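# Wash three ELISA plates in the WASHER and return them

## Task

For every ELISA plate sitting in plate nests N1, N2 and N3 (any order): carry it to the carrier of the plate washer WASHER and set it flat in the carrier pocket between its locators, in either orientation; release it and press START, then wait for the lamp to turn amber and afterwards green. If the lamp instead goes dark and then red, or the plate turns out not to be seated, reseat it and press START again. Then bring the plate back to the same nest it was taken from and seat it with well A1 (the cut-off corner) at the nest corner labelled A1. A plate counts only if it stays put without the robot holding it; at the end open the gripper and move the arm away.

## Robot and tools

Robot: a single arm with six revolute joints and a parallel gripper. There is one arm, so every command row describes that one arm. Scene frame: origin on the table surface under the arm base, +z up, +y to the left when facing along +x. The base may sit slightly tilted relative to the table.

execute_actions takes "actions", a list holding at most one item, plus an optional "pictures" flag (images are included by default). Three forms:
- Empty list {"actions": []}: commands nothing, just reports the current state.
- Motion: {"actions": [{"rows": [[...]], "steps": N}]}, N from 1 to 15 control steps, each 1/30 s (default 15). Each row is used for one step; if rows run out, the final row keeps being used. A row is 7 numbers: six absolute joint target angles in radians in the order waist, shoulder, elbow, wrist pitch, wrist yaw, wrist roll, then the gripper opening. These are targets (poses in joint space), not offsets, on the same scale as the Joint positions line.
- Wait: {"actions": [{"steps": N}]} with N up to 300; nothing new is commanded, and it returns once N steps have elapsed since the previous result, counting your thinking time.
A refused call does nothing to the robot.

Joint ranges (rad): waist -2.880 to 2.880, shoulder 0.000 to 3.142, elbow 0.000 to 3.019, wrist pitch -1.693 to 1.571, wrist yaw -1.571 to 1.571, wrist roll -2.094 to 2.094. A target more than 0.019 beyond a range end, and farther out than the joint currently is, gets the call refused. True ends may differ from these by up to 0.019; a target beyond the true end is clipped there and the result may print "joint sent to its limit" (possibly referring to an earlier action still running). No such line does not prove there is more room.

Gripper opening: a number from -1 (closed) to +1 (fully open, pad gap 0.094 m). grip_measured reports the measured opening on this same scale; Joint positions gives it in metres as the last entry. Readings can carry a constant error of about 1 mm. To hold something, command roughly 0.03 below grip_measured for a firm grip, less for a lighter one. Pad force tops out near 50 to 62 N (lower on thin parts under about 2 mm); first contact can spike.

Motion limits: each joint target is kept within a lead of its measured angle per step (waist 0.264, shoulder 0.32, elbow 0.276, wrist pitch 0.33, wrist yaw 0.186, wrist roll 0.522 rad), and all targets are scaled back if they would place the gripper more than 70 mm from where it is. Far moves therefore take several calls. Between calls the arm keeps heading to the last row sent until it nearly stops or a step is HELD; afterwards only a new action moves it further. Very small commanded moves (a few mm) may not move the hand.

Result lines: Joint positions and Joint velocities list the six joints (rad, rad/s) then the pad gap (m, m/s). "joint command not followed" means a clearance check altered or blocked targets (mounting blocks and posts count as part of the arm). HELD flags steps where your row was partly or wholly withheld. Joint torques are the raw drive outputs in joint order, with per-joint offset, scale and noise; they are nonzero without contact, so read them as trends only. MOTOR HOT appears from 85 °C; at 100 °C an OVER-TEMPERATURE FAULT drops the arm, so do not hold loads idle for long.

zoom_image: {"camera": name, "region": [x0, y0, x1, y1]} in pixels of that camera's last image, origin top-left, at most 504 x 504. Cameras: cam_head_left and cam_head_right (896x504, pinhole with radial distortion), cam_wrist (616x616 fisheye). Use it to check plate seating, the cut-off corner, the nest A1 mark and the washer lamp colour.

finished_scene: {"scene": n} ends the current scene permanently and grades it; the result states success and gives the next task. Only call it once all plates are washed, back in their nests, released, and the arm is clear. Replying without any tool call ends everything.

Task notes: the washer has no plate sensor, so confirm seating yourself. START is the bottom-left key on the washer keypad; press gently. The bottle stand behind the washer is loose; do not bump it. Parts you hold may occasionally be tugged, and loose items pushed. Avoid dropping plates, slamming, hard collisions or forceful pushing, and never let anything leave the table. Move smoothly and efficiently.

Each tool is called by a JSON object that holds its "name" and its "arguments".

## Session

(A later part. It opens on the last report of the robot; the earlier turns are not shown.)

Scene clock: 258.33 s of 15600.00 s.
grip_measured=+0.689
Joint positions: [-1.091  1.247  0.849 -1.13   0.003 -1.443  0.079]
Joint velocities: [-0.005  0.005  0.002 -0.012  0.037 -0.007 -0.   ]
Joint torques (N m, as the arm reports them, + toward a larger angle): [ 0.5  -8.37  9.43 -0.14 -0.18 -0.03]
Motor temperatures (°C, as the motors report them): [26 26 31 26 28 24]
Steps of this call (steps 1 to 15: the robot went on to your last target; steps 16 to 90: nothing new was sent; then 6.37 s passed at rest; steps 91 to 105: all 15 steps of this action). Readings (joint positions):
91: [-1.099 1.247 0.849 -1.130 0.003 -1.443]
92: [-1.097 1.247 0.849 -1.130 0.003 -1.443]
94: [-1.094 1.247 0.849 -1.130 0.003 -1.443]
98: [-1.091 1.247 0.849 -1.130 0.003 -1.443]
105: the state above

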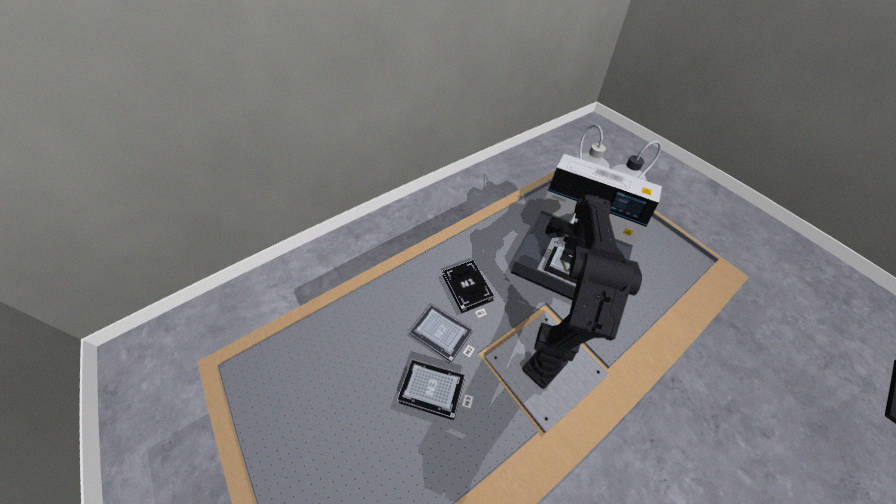

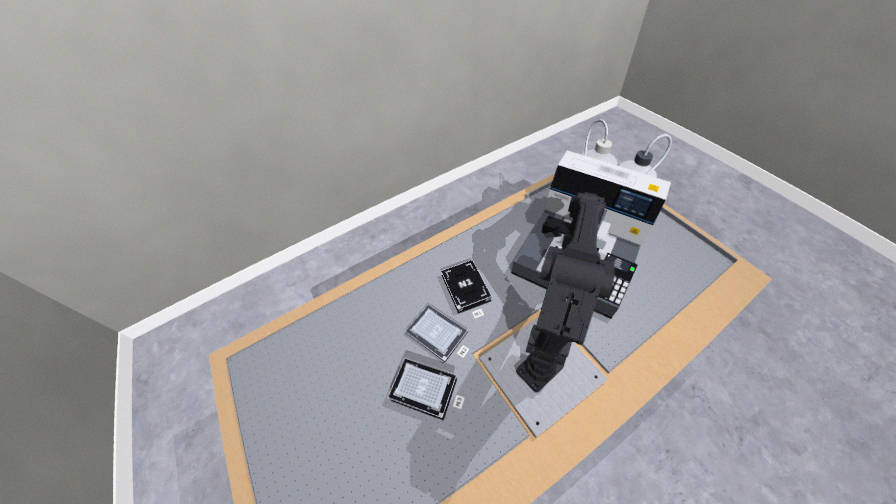

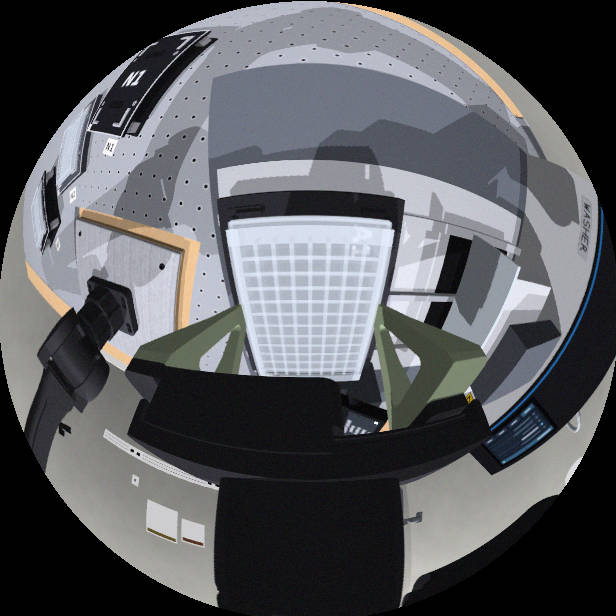

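{"name": "execute_actions", "arguments": {"actions": [{"rows":[[-1.085,1.26,0.849,-1.13,0,-1.44,0.67],[-1.085,1.265,0.849,-1.13,0,-1.44,0.67],[-1.085,1.27,0.849,-1.128,0,-1.44,0.67],[-1.085,1.275,0.849,-1.126,0,-1.44,0.67],[-1.085,1.28,0.849,-1.124,0,-1.44,0.67],[-1.085,1.285,0.849,-1.122,0,-1.44,0.67],[-1.085,1.29,0.849,-1.12,0,-1.44,0.67],[-1.085,1.295,0.849,-1.118,0,-1.44,0.67]],"steps":15}]}}

{"name": "zoom_image", "arguments": {"camera": "cam_wrist", "region": [170,150,450,400]}}

Scene clock: 261.03 s of 15600.00 s.
grip_measured=+0.689
Joint positions: [-1.091  1.276  0.849 -1.126  0.003 -1.443  0.079]
Joint velocities: [-0.005 -0.015 -0.002 -0.007  0.095 -0.022  0.001]
Joint torques (N m, as the arm reports them, + toward a larger angle): [ 0.11 -6.56  9.31  0.14 -0.19 -0.04]
Motor temperatures (°C, as the motors report them): [26 26 31 26 28 24]
Steps of this call (steps 1 to 15: the robot went on to your last target; steps 16 to 66: nothing new was sent; steps 67 to 81: all 15 steps of this action). Readings (joint positions):
67: [-1.091 1.247 0.849 -1.130 0.003 -1.443]
68: [-1.091 1.247 0.849 -1.130 0.003 -1.443]
70: [-1.091 1.249 0.849 -1.130 0.003 -1.443]
74: [-1.091 1.265 0.849 -1.129 0.003 -1.443]
81: the state above

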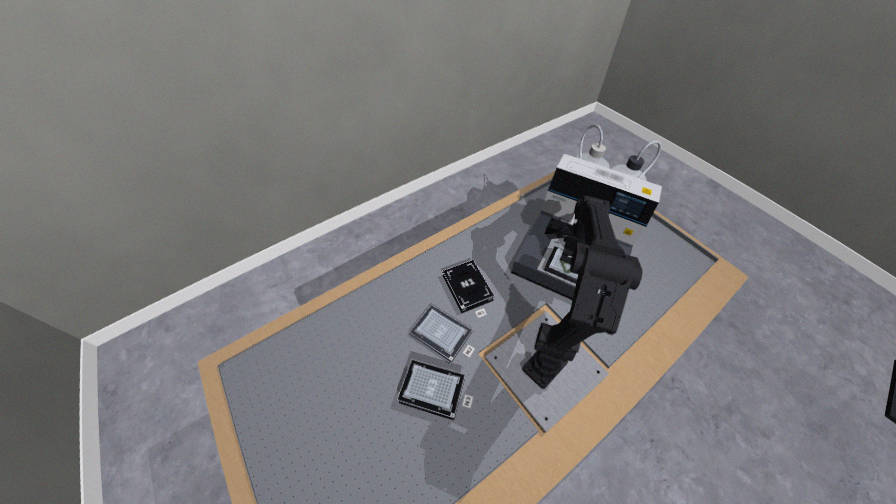

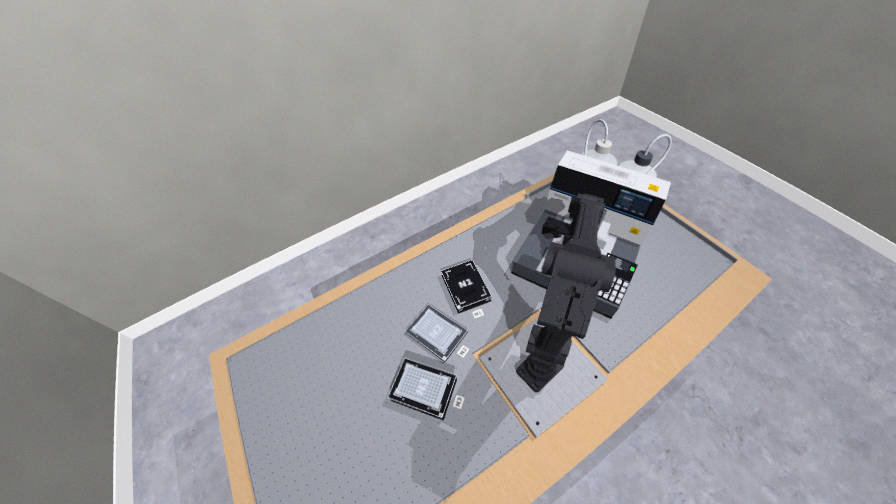

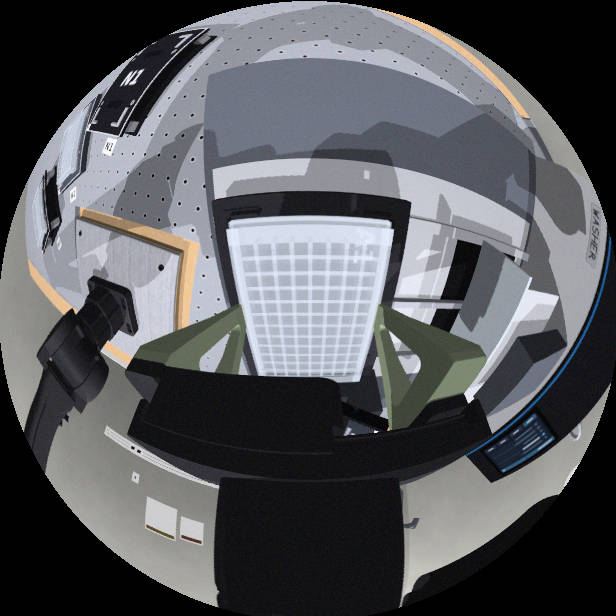

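Region (170, 150, 450, 400) of cam_wrist's 616x616 image, scaled by 1.800, with more detail than that image has; it fills the top 450 rows of this view, and the rest is white.

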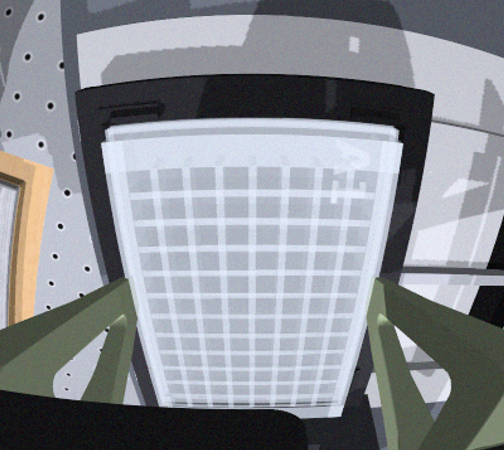

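{"name": "execute_actions", "arguments": {"actions": [{"rows":[[-1.085,1.295,0.849,-1.112,0,-1.44,0.67],[-1.085,1.295,0.849,-1.112,0,-1.44,0.67],[-1.085,1.295,0.849,-1.112,0,-1.44,0.67],[-1.085,1.30,0.849,-1.112,0,-1.44,0.67],[-1.085,1.305,0.849,-1.112,0,-1.44,0.67]],"steps":15}], "pictures": false}}

{"name": "execute_actions", "arguments": {"actions": [{"rows":[[-1.09,1.285,0.849,-1.12,0,-1.44,1]],"steps":15}]}}

{"name": "zoom_image", "arguments": {"camera": "cam_wrist", "region": [170,150,450,400]}}

Scene clock: 264.83 s of 15600.00 s.
grip_measured=+0.689
Joint positions: [-1.091  1.276  0.849 -1.126  0.003 -1.443  0.079]
Joint velocities: [ 0.005 -0.015 -0.007  0.007 -0.037 -0.022 -0.001]
Joint torques (N m, as the arm reports them, + toward a larger angle): [ 0.18 -5.82  9.24  0.43 -0.18 -0.04]
Motor temperatures (°C, as the motors report them): [26 26 31 26 28 24]
Steps of this call (steps 1 to 15: the robot went on to your last target; steps 16 to 90: nothing new was sent; then 0.30 s passed at rest; steps 91 to 105: all 15 steps of this action). Readings (joint positions):
91: [-1.091 1.276 0.849 -1.126 0.003 -1.443]
92: [-1.091 1.276 0.849 -1.126 0.003 -1.443]
94: [-1.091 1.276 0.849 -1.126 0.003 -1.443]
98: [-1.091 1.276 0.849 -1.126 0.003 -1.443]
105: the state above

Scene clock: 265.33 s of 15600.00 s.
grip_measured=+1.000
Joint positions: [-1.091  1.276  0.849 -1.126  0.003 -1.443  0.094]
Joint velocities: [ 0.005  0.005  0.002  0.022 -0.066  0.081  0.   ]
Joint torques (N m, as the arm reports them, + toward a larger angle): [-0.2  -7.94  9.16  0.09 -0.18 -0.03]
Motor temperatures (°C, as the motors report them): [26 26 31 26 28 24]
Steps of this call (steps 1 to 15: all 15 steps of this action). Readings (joint positions):
1: [-1.091 1.276 0.849 -1.126 0.003 -1.443]
2: [-1.091 1.276 0.849 -1.126 0.003 -1.443]
4: [-1.091 1.276 0.849 -1.126 0.003 -1.443]
8: [-1.091 1.276 0.849 -1.126 0.003 -1.443]
15: the state above

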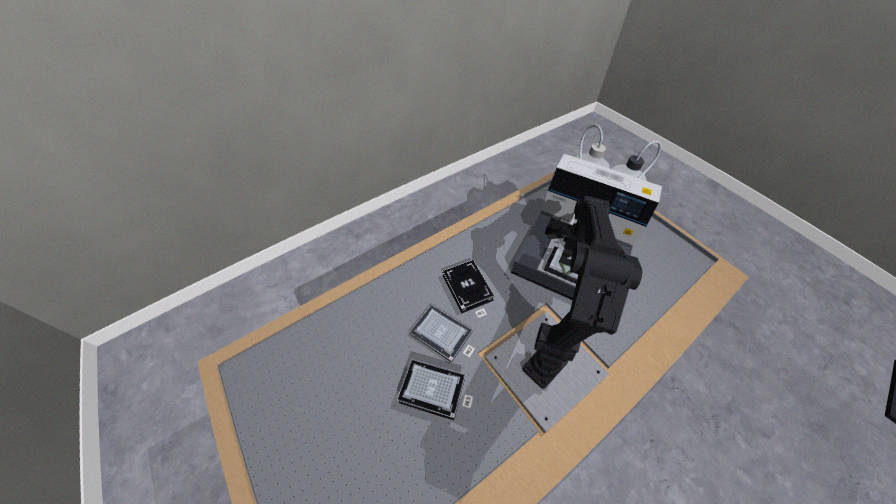

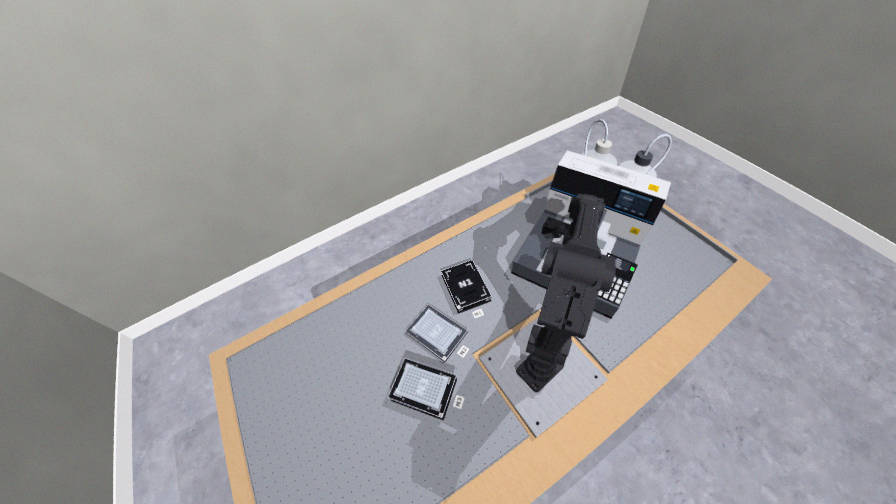

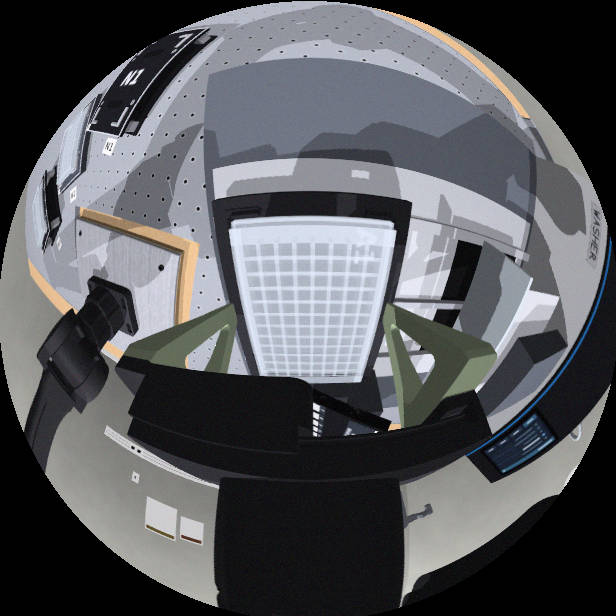

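Region (170, 150, 450, 400) of cam_wrist's 616x616 image, scaled by 1.800, with more detail than that image has; it fills the top 450 rows of this view, and the rest is white.

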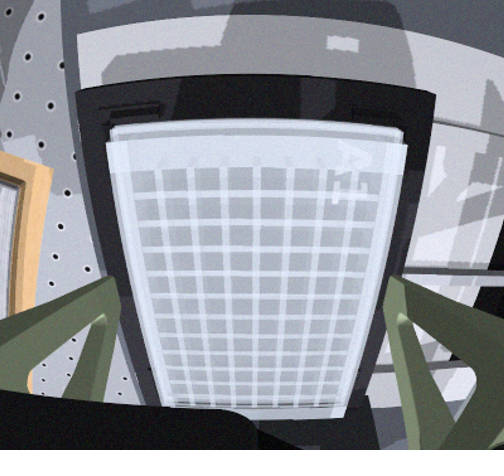

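Looks seated. Rise and check.

{"name": "execute_actions", "arguments": {"actions": [{"rows":[[-1.09,1.25,0.849,-1.13,0,-1.44,1],[-1.09,1.23,0.849,-1.14,0,-1.44,1],[-1.09,1.21,0.88,-1.16,0,-1.44,1],[-1.09,1.19,0.9,-1.19,0,-1.44,1],[-1.09,1.17,0.92,-1.23,0,-1.44,1],[-1.09,1.15,0.94,-1.27,0,-1.44,1],[-1.09,1.13,0.96,-1.31,0,-1.44,1],[-1.09,1.11,0.98,-1.37,0,-1.44,1]],"steps":15}]}}

{"name": "zoom_image", "arguments": {"camera": "cam_wrist", "region": [170,150,450,400]}}

{"name": "execute_actions", "arguments": {"actions": [{"rows":[[-1.424,1.11,0.95,-1.37,0,-0.17,-1]],"steps":15}], "pictures": false}}

{"name": "execute_actions", "arguments": {"actions": [{"rows":[[-1.424,1.11,0.95,-1.37,0,-0.17,-1]],"steps":15}]}}

{"name": "zoom_image", "arguments": {"camera": "cam_head_left", "region": [490,190,670,320]}}

Scene clock: 270.07 s of 15600.00 s.
grip_measured=+1.000
Joint positions: [-1.091  1.091  0.949 -1.358  0.003 -1.443  0.094]
Joint velocities: [-0.005  0.005  0.007 -0.002 -0.022 -0.037  0.   ]
Joint torques (N m, as the arm reports them, + toward a larger angle): [-0.14 -4.77 13.23 -0.66 -0.19 -0.03]
Motor temperatures (°C, as the motors report them): [26 26 31 26 28 24]
Steps of this call (steps 1 to 15: the robot went on to your last target; steps 16 to 90: nothing new was sent; then 1.23 s passed at rest; steps 91 to 105: all 15 steps of this action). Readings (joint positions):
91: [-1.091 1.275 0.849 -1.126 0.003 -1.443]
92: [-1.091 1.272 0.849 -1.127 0.003 -1.443]
94: [-1.091 1.254 0.849 -1.145 0.003 -1.443]
98: [-1.091 1.176 0.878 -1.276 0.003 -1.443]
105: the state above

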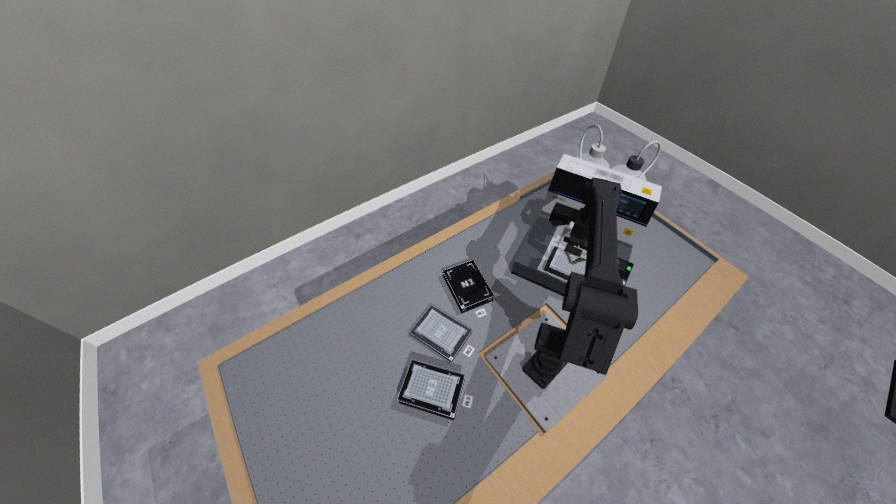

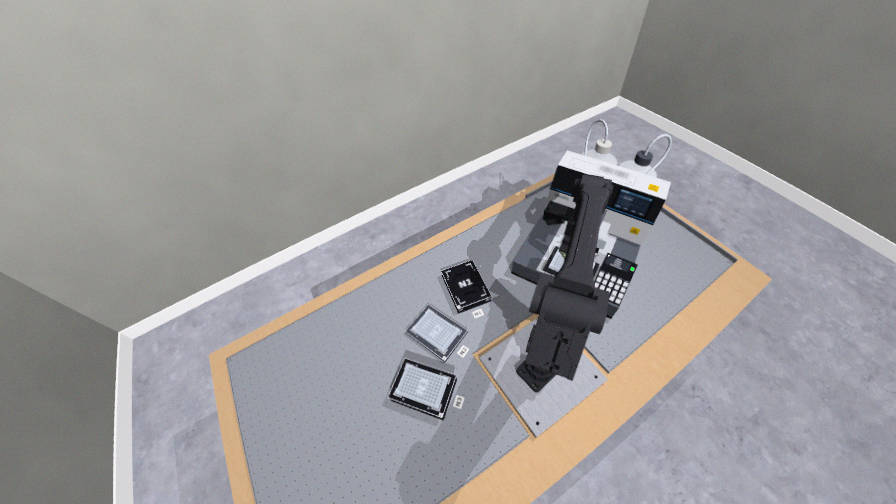

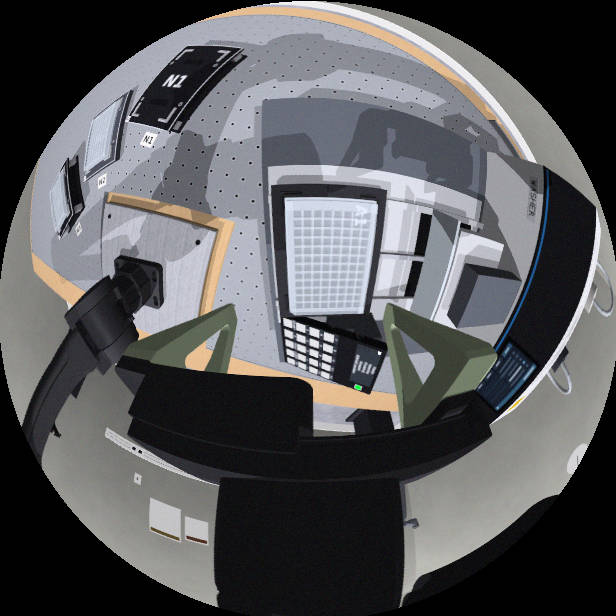

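Region (170, 150, 450, 400) of cam_wrist's 616x616 image, scaled by 1.800, with more detail than that image has; it fills the top 450 rows of this view, and the rest is white.

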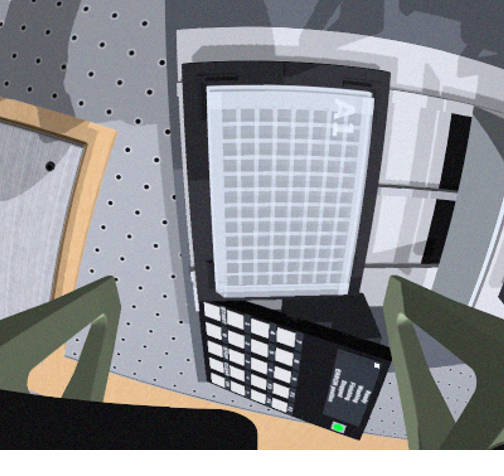

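Scene clock: 270.57 s of 15600.00 s.
grip_measured=-0.993
Joint positions: [-1.432  1.098  0.949 -1.361  0.003 -0.296  0.   ]
Joint velocities: [ 0.024 -0.005  0.002  0.007  0.037  0.711  0.   ]
Joint torques (N m, as the arm reports them, + toward a larger angle): [-0.35 -5.64 10.43 -0.41 -0.1   0.09]
Motor temperatures (°C, as the motors report them): [26 26 31 26 28 24]
Steps of this call (steps 1 to 15: all 15 steps of this action). Readings (joint positions):
1: [-1.110 1.092 0.949 -1.359 -0.005 -1.371]
2: [-1.156 1.093 0.949 -1.360 -0.006 -1.286]
4: [-1.294 1.095 0.949 -1.360 -0.006 -1.104]
8: [-1.462 1.098 0.949 -1.361 0.003 -0.706]
15: the state above

Scene clock: 271.07 s of 15600.00 s.
grip_measured=-0.993
Joint positions: [-1.432  1.098  0.949 -1.361  0.003 -0.191  0.   ]
Joint velocities: [-0.005 -0.005 -0.007 -0.002 -0.037  0.066  0.   ]
Joint torques (N m, as the arm reports them, + toward a larger angle): [ 0.29 -5.28 10.46 -0.41 -0.07  0.12]
Motor temperatures (°C, as the motors report them): [26 26 31 26 28 24]
Steps of this call (steps 1 to 15: all 15 steps of this action). Readings (joint positions):
1: [-1.432 1.098 0.949 -1.361 0.003 -0.274]
2: [-1.432 1.098 0.949 -1.361 0.003 -0.257]
4: [-1.432 1.098 0.949 -1.361 0.003 -0.231]
8: [-1.432 1.098 0.949 -1.361 0.003 -0.205]
15: the state above

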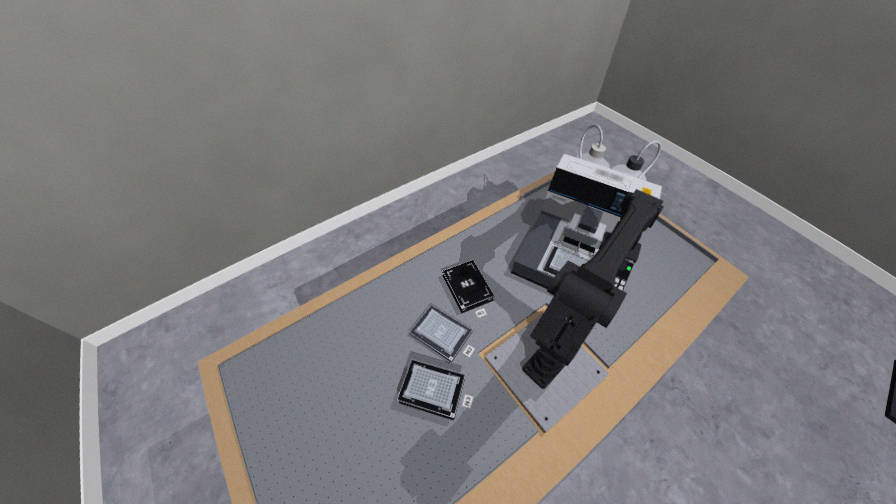

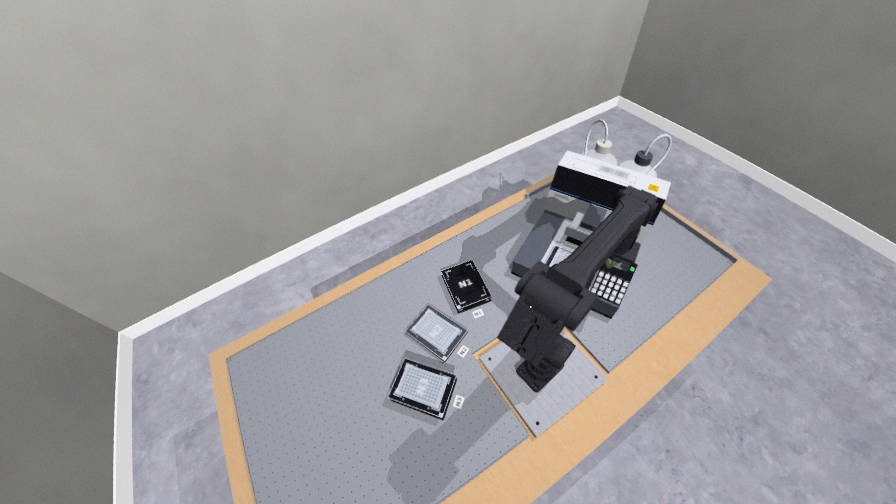

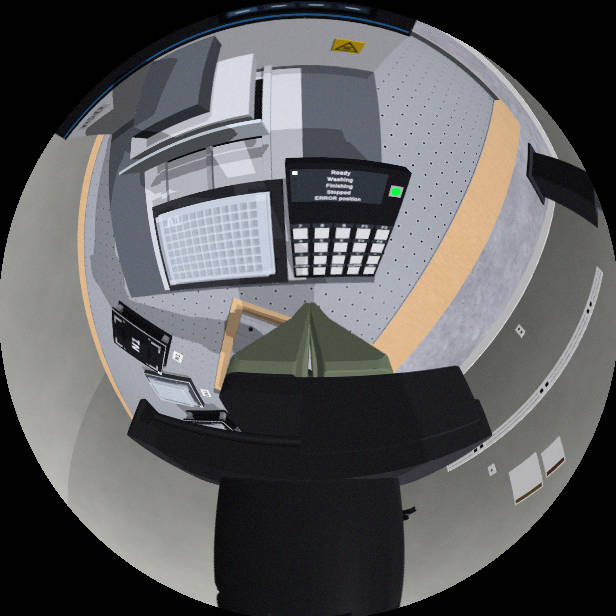

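Region (490, 190, 670, 320) of cam_head_left's 896x504 image, scaled by 2.800, with more detail than that image has.

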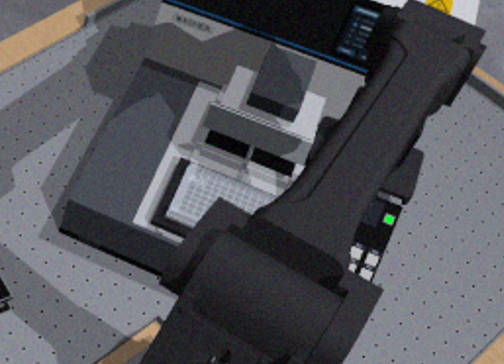

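{"name": "execute_actions", "arguments": {"actions": [{"rows":[[-1.404,1.11,0.93,-1.34,0,-0.17,-1],[-1.404,1.117,0.91,-1.315,0,-0.17,-1],[-1.404,1.124,0.89,-1.29,0,-0.17,-1],[-1.404,1.131,0.87,-1.265,0,-0.17,-1],[-1.404,1.138,0.85,-1.24,0,-0.17,-1],[-1.404,1.145,0.83,-1.215,0,-0.17,-1],[-1.404,1.152,0.81,-1.19,0,-0.17,-1],[-1.404,1.159,0.79,-1.165,0,-0.17,-1],[-1.404,1.166,0.77,-1.14,0,-0.17,-1],[-1.404,1.173,0.75,-1.12,0,-0.17,-1],[-1.404,1.18,0.735,-1.105,0,-0.17,-1],[-1.404,1.185,0.725,-1.10,0,-0.17,-1]],"steps":15}]}}

Scene clock: 274.90 s of 15600.00 s.
grip_measured=-0.993
Joint positions: [-1.414  1.182  0.727 -1.119  0.003 -0.187  0.   ]
Joint velocities: [-0.005  0.083 -0.115  0.066  0.007 -0.007 -0.001]
Joint torques (N m, as the arm reports them, + toward a larger angle): [ 0.35 -6.87  9.65  0.59 -0.08  0.1 ]
Motor temperatures (°C, as the motors report them): [26 26 31 26 28 24]
Steps of this call (steps 1 to 15: the robot went on to your last target; steps 16 to 90: nothing new was sent; then 0.33 s passed at rest; steps 91 to 105: all 15 steps of this action). Readings (joint positions):
91: [-1.430 1.098 0.948 -1.359 0.003 -0.187]
92: [-1.427 1.098 0.944 -1.349 0.003 -0.187]
94: [-1.419 1.099 0.921 -1.312 0.003 -0.187]
98: [-1.414 1.120 0.841 -1.220 0.003 -0.187]
105: the state above

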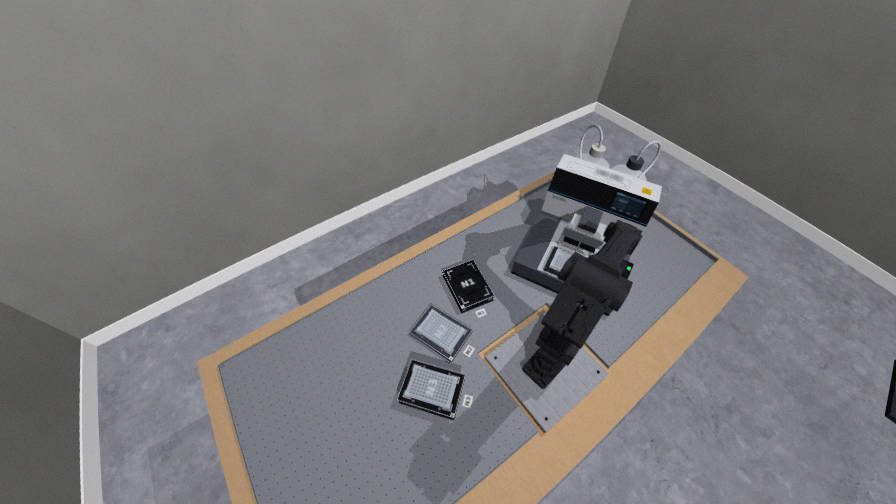

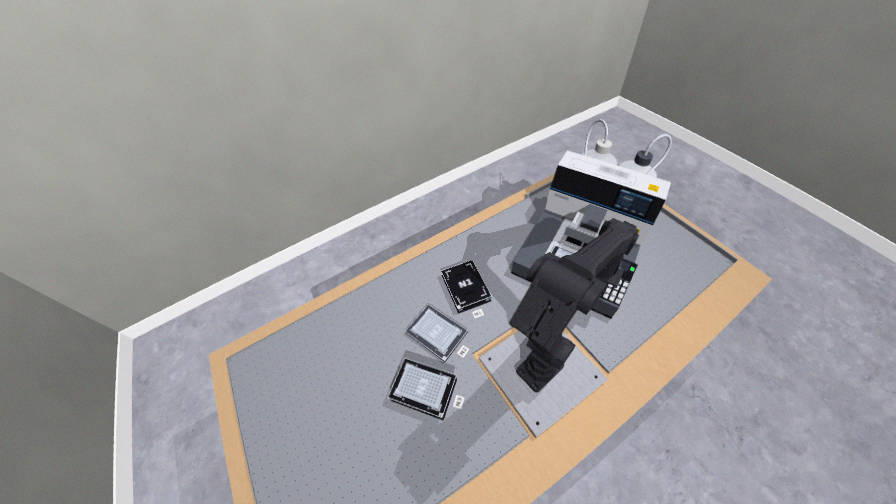

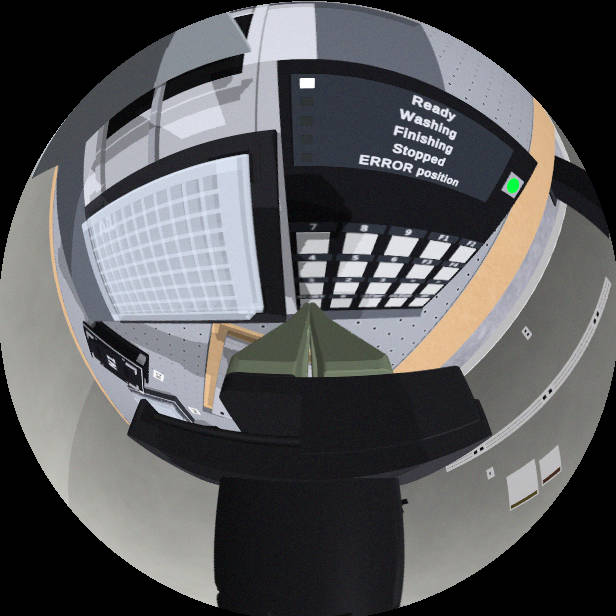

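{"name": "execute_actions", "arguments": {"actions": [{"rows":[[-1.41,1.18,0.71,-1.10,0,-0.17,-1],[-1.41,1.18,0.70,-1.095,0,-0.17,-1],[-1.41,1.18,0.69,-1.09,0,-0.17,-1]],"steps":10}], "pictures": false}}

{"name": "execute_actions", "arguments": {"actions": [{"rows":[[-1.414,1.19,0.685,-1.07,0,-0.17,-1],[-1.414,1.20,0.675,-1.05,0,-0.17,-1]],"steps":12}]}}

Scene clock: 278.20 s of 15600.00 s.
grip_measured=-0.994
Joint positions: [-1.414  1.181  0.712 -1.102  0.003 -0.187  0.   ]
Joint velocities: [-0.005  0.005  0.002 -0.002 -0.007  0.066  0.   ]
Joint torques (N m, as the arm reports them, + toward a larger angle): [-0.06 -6.57  7.11  0.41 -0.08  0.11]
Motor temperatures (°C, as the motors report them): [26 26 31 26 28 24]
Steps of this call (steps 1 to 15: the robot went on to your last target; steps 16 to 89: nothing new was sent; steps 90 to 99: all 10 steps of this action). Readings (joint positions):
90: [-1.414 1.184 0.725 -1.110 0.003 -0.187]
91: [-1.414 1.184 0.724 -1.108 0.003 -0.187]
93: [-1.414 1.184 0.715 -1.102 0.003 -0.187]
97: [-1.414 1.181 0.712 -1.102 0.003 -0.187]
99: the state above

Scene clock: 278.60 s of 15600.00 s.
grip_measured=-0.994
Joint positions: [-1.414  1.177  0.706 -1.091  0.003 -0.187  0.   ]
Joint velocities: [-0.015 -0.015 -0.007  0.012  0.007 -0.022 -0.001]
Joint torques (N m, as the arm reports them, + toward a larger angle): [-0.27 -4.09  6.35  1.71 -0.08  0.1 ]
Motor temperatures (°C, as the motors report them): [26 26 31 26 28 24]
Steps of this call (steps 1 to 12: all 12 steps of this action). Readings (joint positions):
1: [-1.414 1.181 0.711 -1.099 0.003 -0.187]
2: [-1.414 1.181 0.709 -1.095 0.003 -0.187]
4: [-1.414 1.178 0.706 -1.092 0.003 -0.187]
8: [-1.414 1.177 0.706 -1.091 0.003 -0.187]
12: the state above

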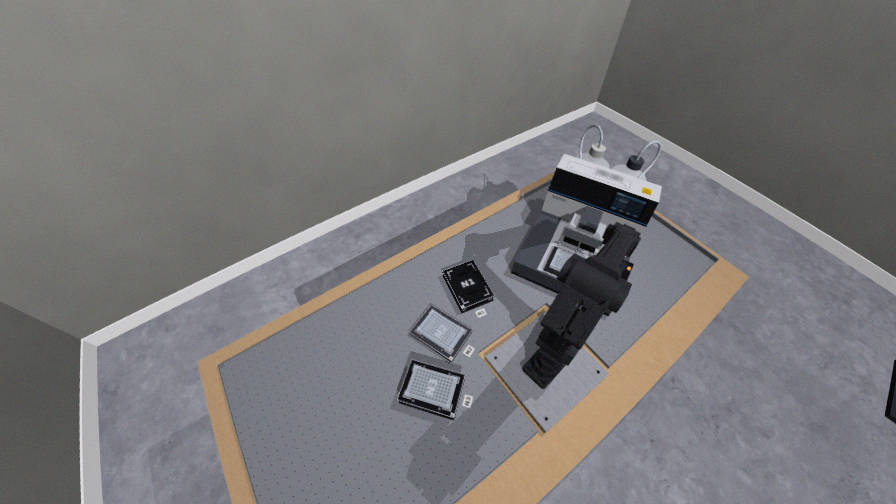

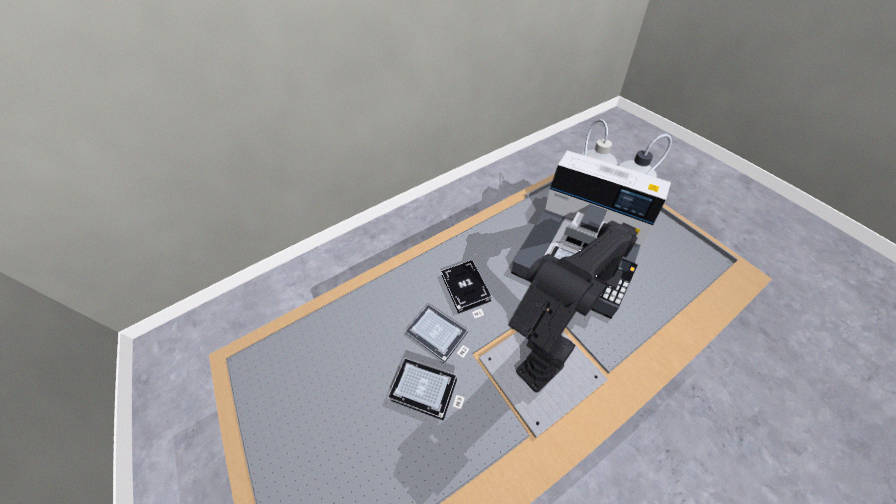

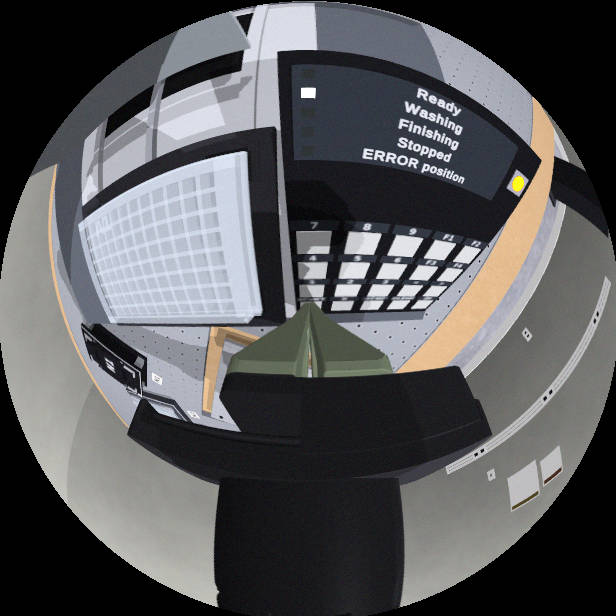

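Retreat and pre-position above the carrier.

{"name": "execute_actions", "arguments": {"actions": [{"rows":[[-1.414,1.16,0.75,-1.1,0,-0.17,-1],[-1.414,1.15,0.78,-1.12,0,-0.17,-1],[-1.414,1.14,0.81,-1.15,0,-0.17,-1],[-1.414,1.135,0.84,-1.19,0,-0.17,-1],[-1.414,1.13,0.87,-1.23,0,-0.17,-1],[-1.414,1.125,0.90,-1.27,0,-0.17,-1],[-1.414,1.12,0.93,-1.31,0,-0.17,-1],[-1.414,1.12,0.96,-1.35,0,-0.17,-1],[-1.414,1.12,0.99,-1.39,0,-0.17,-1],[-1.414,1.12,1.01,-1.41,0,-0.17,-1]],"steps":15}], "pictures": false}}

{"name": "execute_actions", "arguments": {"actions": [{"rows":[[-1.39,1.12,1.0,-1.41,0,-0.3,1],[-1.36,1.12,1.0,-1.41,0,-0.45,1],[-1.33,1.12,1.0,-1.41,0,-0.6,1],[-1.30,1.12,1.0,-1.41,0,-0.75,1],[-1.27,1.12,1.0,-1.41,0,-0.9,1],[-1.24,1.12,1.0,-1.41,0,-1.05,1],[-1.21,1.12,1.0,-1.41,0,-1.2,1],[-1.18,1.12,1.0,-1.41,0,-1.3,1],[-1.15,1.12,1.0,-1.41,0,-1.4,1],[-1.12,1.12,1.0,-1.41,0,-1.46,1],[-1.10,1.12,1.0,-1.41,0,-1.46,1],[-1.09,1.12,1.0,-1.41,0,-1.46,1],[-1.085,1.12,1.0,-1.41,0,-1.46,1]],"steps":15}], "pictures": false}}

{"name": "execute_actions", "arguments": {"actions": [{"steps":300}]}}

Scene clock: 284.70 s of 15600.00 s.
grip_measured=-0.994
Joint positions: [-1.414  1.114  0.986 -1.392  0.003 -0.187  0.   ]
Joint velocities: [-0.005 -0.083 -0.012 -0.081  0.037  0.037 -0.   ]
Joint torques (N m, as the arm reports them, + toward a larger angle): [-0.33 -5.71 12.57 -0.44 -0.08  0.1 ]
Motor temperatures (°C, as the motors report them): [26 26 31 26 28 24]
Steps of this call (steps 1 to 15: the robot went on to your last target; steps 16 to 168: nothing new was sent; steps 169 to 183: all 15 steps of this action). Readings (joint positions):
169: [-1.414 1.174 0.707 -1.094 0.003 -0.187]
170: [-1.414 1.172 0.710 -1.100 0.003 -0.187]
172: [-1.414 1.167 0.729 -1.135 0.003 -0.187]
176: [-1.414 1.152 0.839 -1.271 0.003 -0.187]
183: the state above

Scene clock: 285.20 s of 15600.00 s.
grip_measured=+1.000
Joint positions: [-1.078  1.113  0.986 -1.4    0.001 -1.29   0.094]
Joint velocities: [ 0.093  0.005  0.002 -0.002 -0.007 -1.048  0.   ]
Joint torques (N m, as the arm reports them, + toward a larger angle): [-1.09 -6.31 11.49 -0.54 -0.09 -0.21]
Motor temperatures (°C, as the motors report them): [26 26 31 26 28 24]
Steps of this call (steps 1 to 15: all 15 steps of this action). Readings (joint positions):
1: [-1.413 1.113 0.986 -1.396 0.003 -0.202]
2: [-1.408 1.113 0.986 -1.399 0.003 -0.243]
4: [-1.378 1.113 0.986 -1.400 0.003 -0.386]
8: [-1.249 1.113 0.986 -1.400 0.003 -0.775]
15: the state above

Scene clock: 295.20 s of 15600.00 s.
grip_measured=+1.000
Joint positions: [-1.077  1.113  0.986 -1.4    0.001 -1.443  0.094]
Joint velocities: [-0.005  0.005 -0.012 -0.007  0.066 -0.037  0.   ]
Joint torques (N m, as the arm reports them, + toward a larger angle): [-0.72 -6.09 11.52 -0.57 -0.1  -0.23]
Motor temperatures (°C, as the motors report them): [26 26 32 26 28 24]
Steps of this call (steps 1 to 30: the robot went on to your last target; steps 31 to 300: nothing new was sent). Readings (joint positions):
1: [-1.077 1.113 0.986 -1.400 0.001 -1.322]
2: [-1.077 1.113 0.986 -1.400 0.001 -1.346]
4: [-1.077 1.113 0.986 -1.400 0.001 -1.381]
8: [-1.077 1.113 0.986 -1.400 0.001 -1.418]
300: the state above
The arm was judged still, so your last target was given up. Only a new action makes it travel on or press farther. Fingers that are still opening or closing keep moving.

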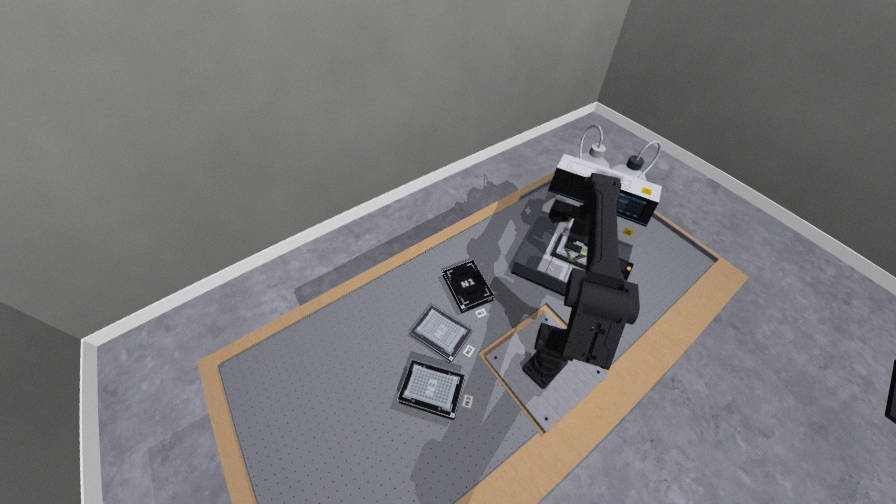

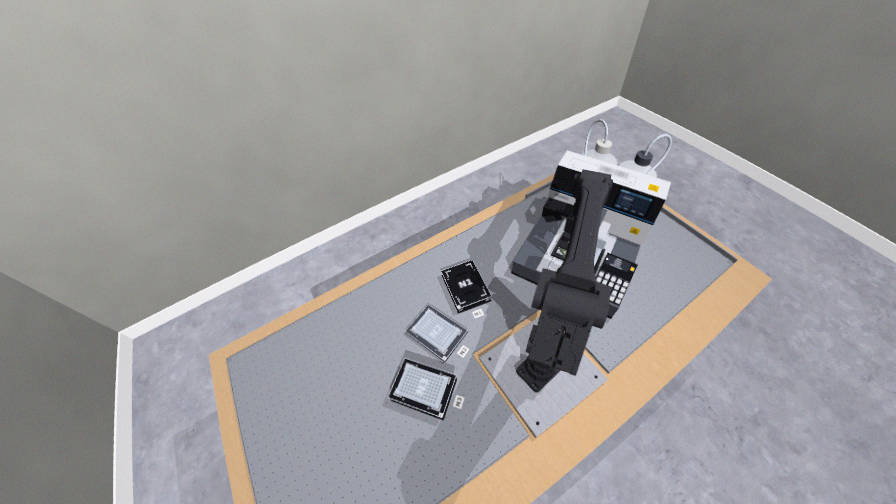

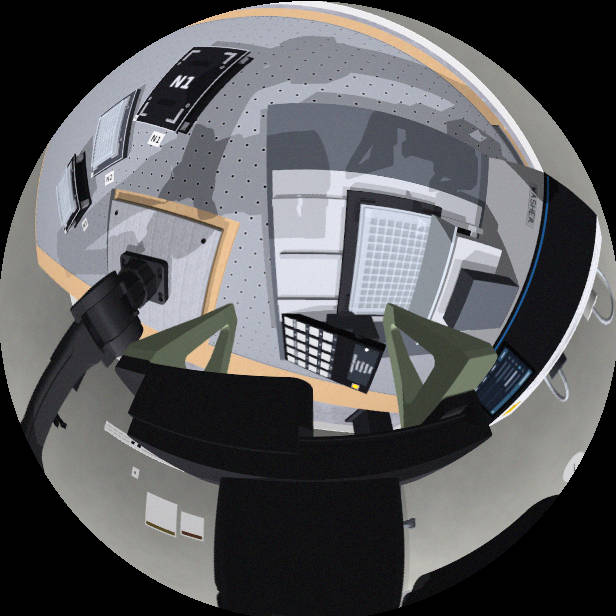

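{"name": "execute_actions", "arguments": {"actions": [{"rows":[[-1.101,1.13,0.97,-1.375,0,-1.46,1],[-1.101,1.138,0.957,-1.35,0,-1.46,1],[-1.101,1.146,0.944,-1.325,0,-1.46,1],[-1.101,1.154,0.931,-1.30,0,-1.46,1],[-1.101,1.162,0.918,-1.275,0,-1.46,1],[-1.101,1.17,0.905,-1.25,0,-1.46,1],[-1.101,1.178,0.892,-1.225,0,-1.46,1],[-1.101,1.186,0.879,-1.2,0,-1.46,1],[-1.101,1.194,0.866,-1.175,0,-1.46,1],[-1.101,1.202,0.855,-1.15,0,-1.46,1],[-1.101,1.21,0.848,-1.13,0,-1.46,1],[-1.101,1.21,0.845,-1.12,0,-1.46,1]],"steps":15}], "pictures": false}}

{"name": "execute_actions", "arguments": {"actions": [{"steps":15}]}}

Scene clock: 299.60 s of 15600.00 s.
grip_measured=+1.000
Joint positions: [-1.091  1.209  0.851 -1.138  0.001 -1.443  0.094]
Joint velocities: [-0.005  0.063 -0.051  0.1    0.095 -0.022  0.   ]
Joint torques (N m, as the arm reports them, + toward a larger angle): [-1.   -8.24  9.39  0.41 -0.12 -0.23]
Motor temperatures (°C, as the motors report them): [26 26 32 26 28 24]
Steps of this call (steps 1 to 100: nothing new was sent; then 0.57 s passed at rest; steps 101 to 115: all 15 steps of this action). Readings (joint positions):
101: [-1.078 1.113 0.986 -1.397 0.001 -1.443]
102: [-1.081 1.113 0.983 -1.387 0.001 -1.443]
104: [-1.086 1.116 0.970 -1.350 0.001 -1.443]
108: [-1.091 1.145 0.918 -1.256 0.001 -1.443]
115: the state above

Scene clock: 300.10 s of 15600.00 s.
grip_measured=+1.000
Joint positions: [-1.091  1.209  0.85  -1.13   0.001 -1.443  0.094]
Joint velocities: [-0.005 -0.005  0.002 -0.012 -0.051 -0.037  0.   ]
Joint torques (N m, as the arm reports them, + toward a larger angle): [-0.98 -7.84  9.18  0.45 -0.12 -0.23]
Motor temperatures (°C, as the motors report them): [26 26 32 26 28 24]
Steps of this call (steps 1 to 15: the robot went on to your last target). Readings (joint positions):
1: [-1.091 1.209 0.850 -1.135 0.001 -1.443]
2: [-1.091 1.209 0.850 -1.134 0.001 -1.443]
4: [-1.091 1.209 0.850 -1.131 0.001 -1.443]
8: [-1.091 1.209 0.850 -1.130 0.001 -1.443]
15: the state above
The arm was judged still, so your last target was given up. Only a new action makes it travel on or press farther. Fingers that are still opening or closing keep moving.

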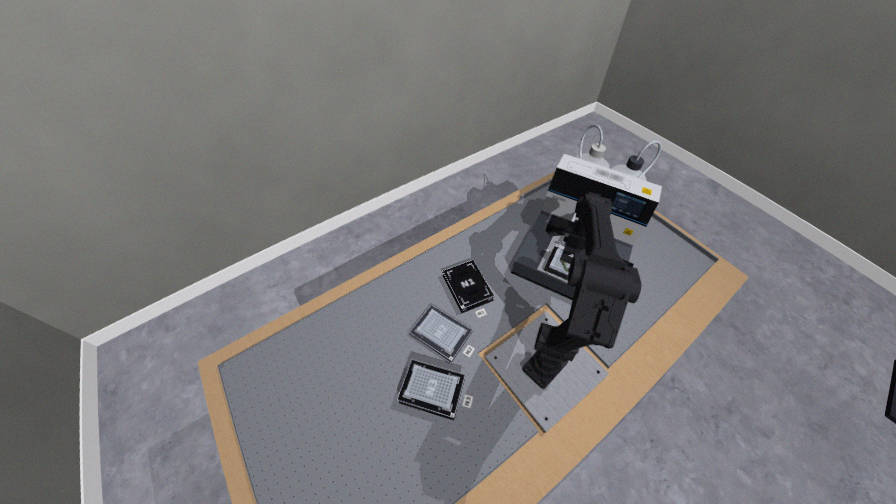

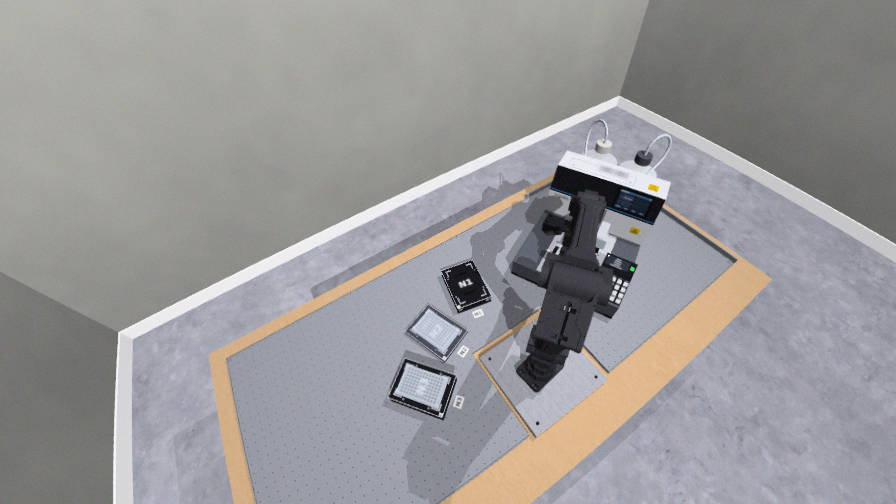

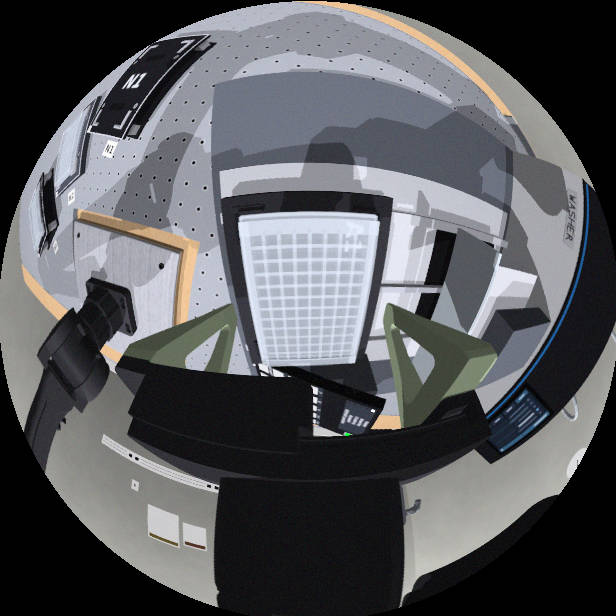

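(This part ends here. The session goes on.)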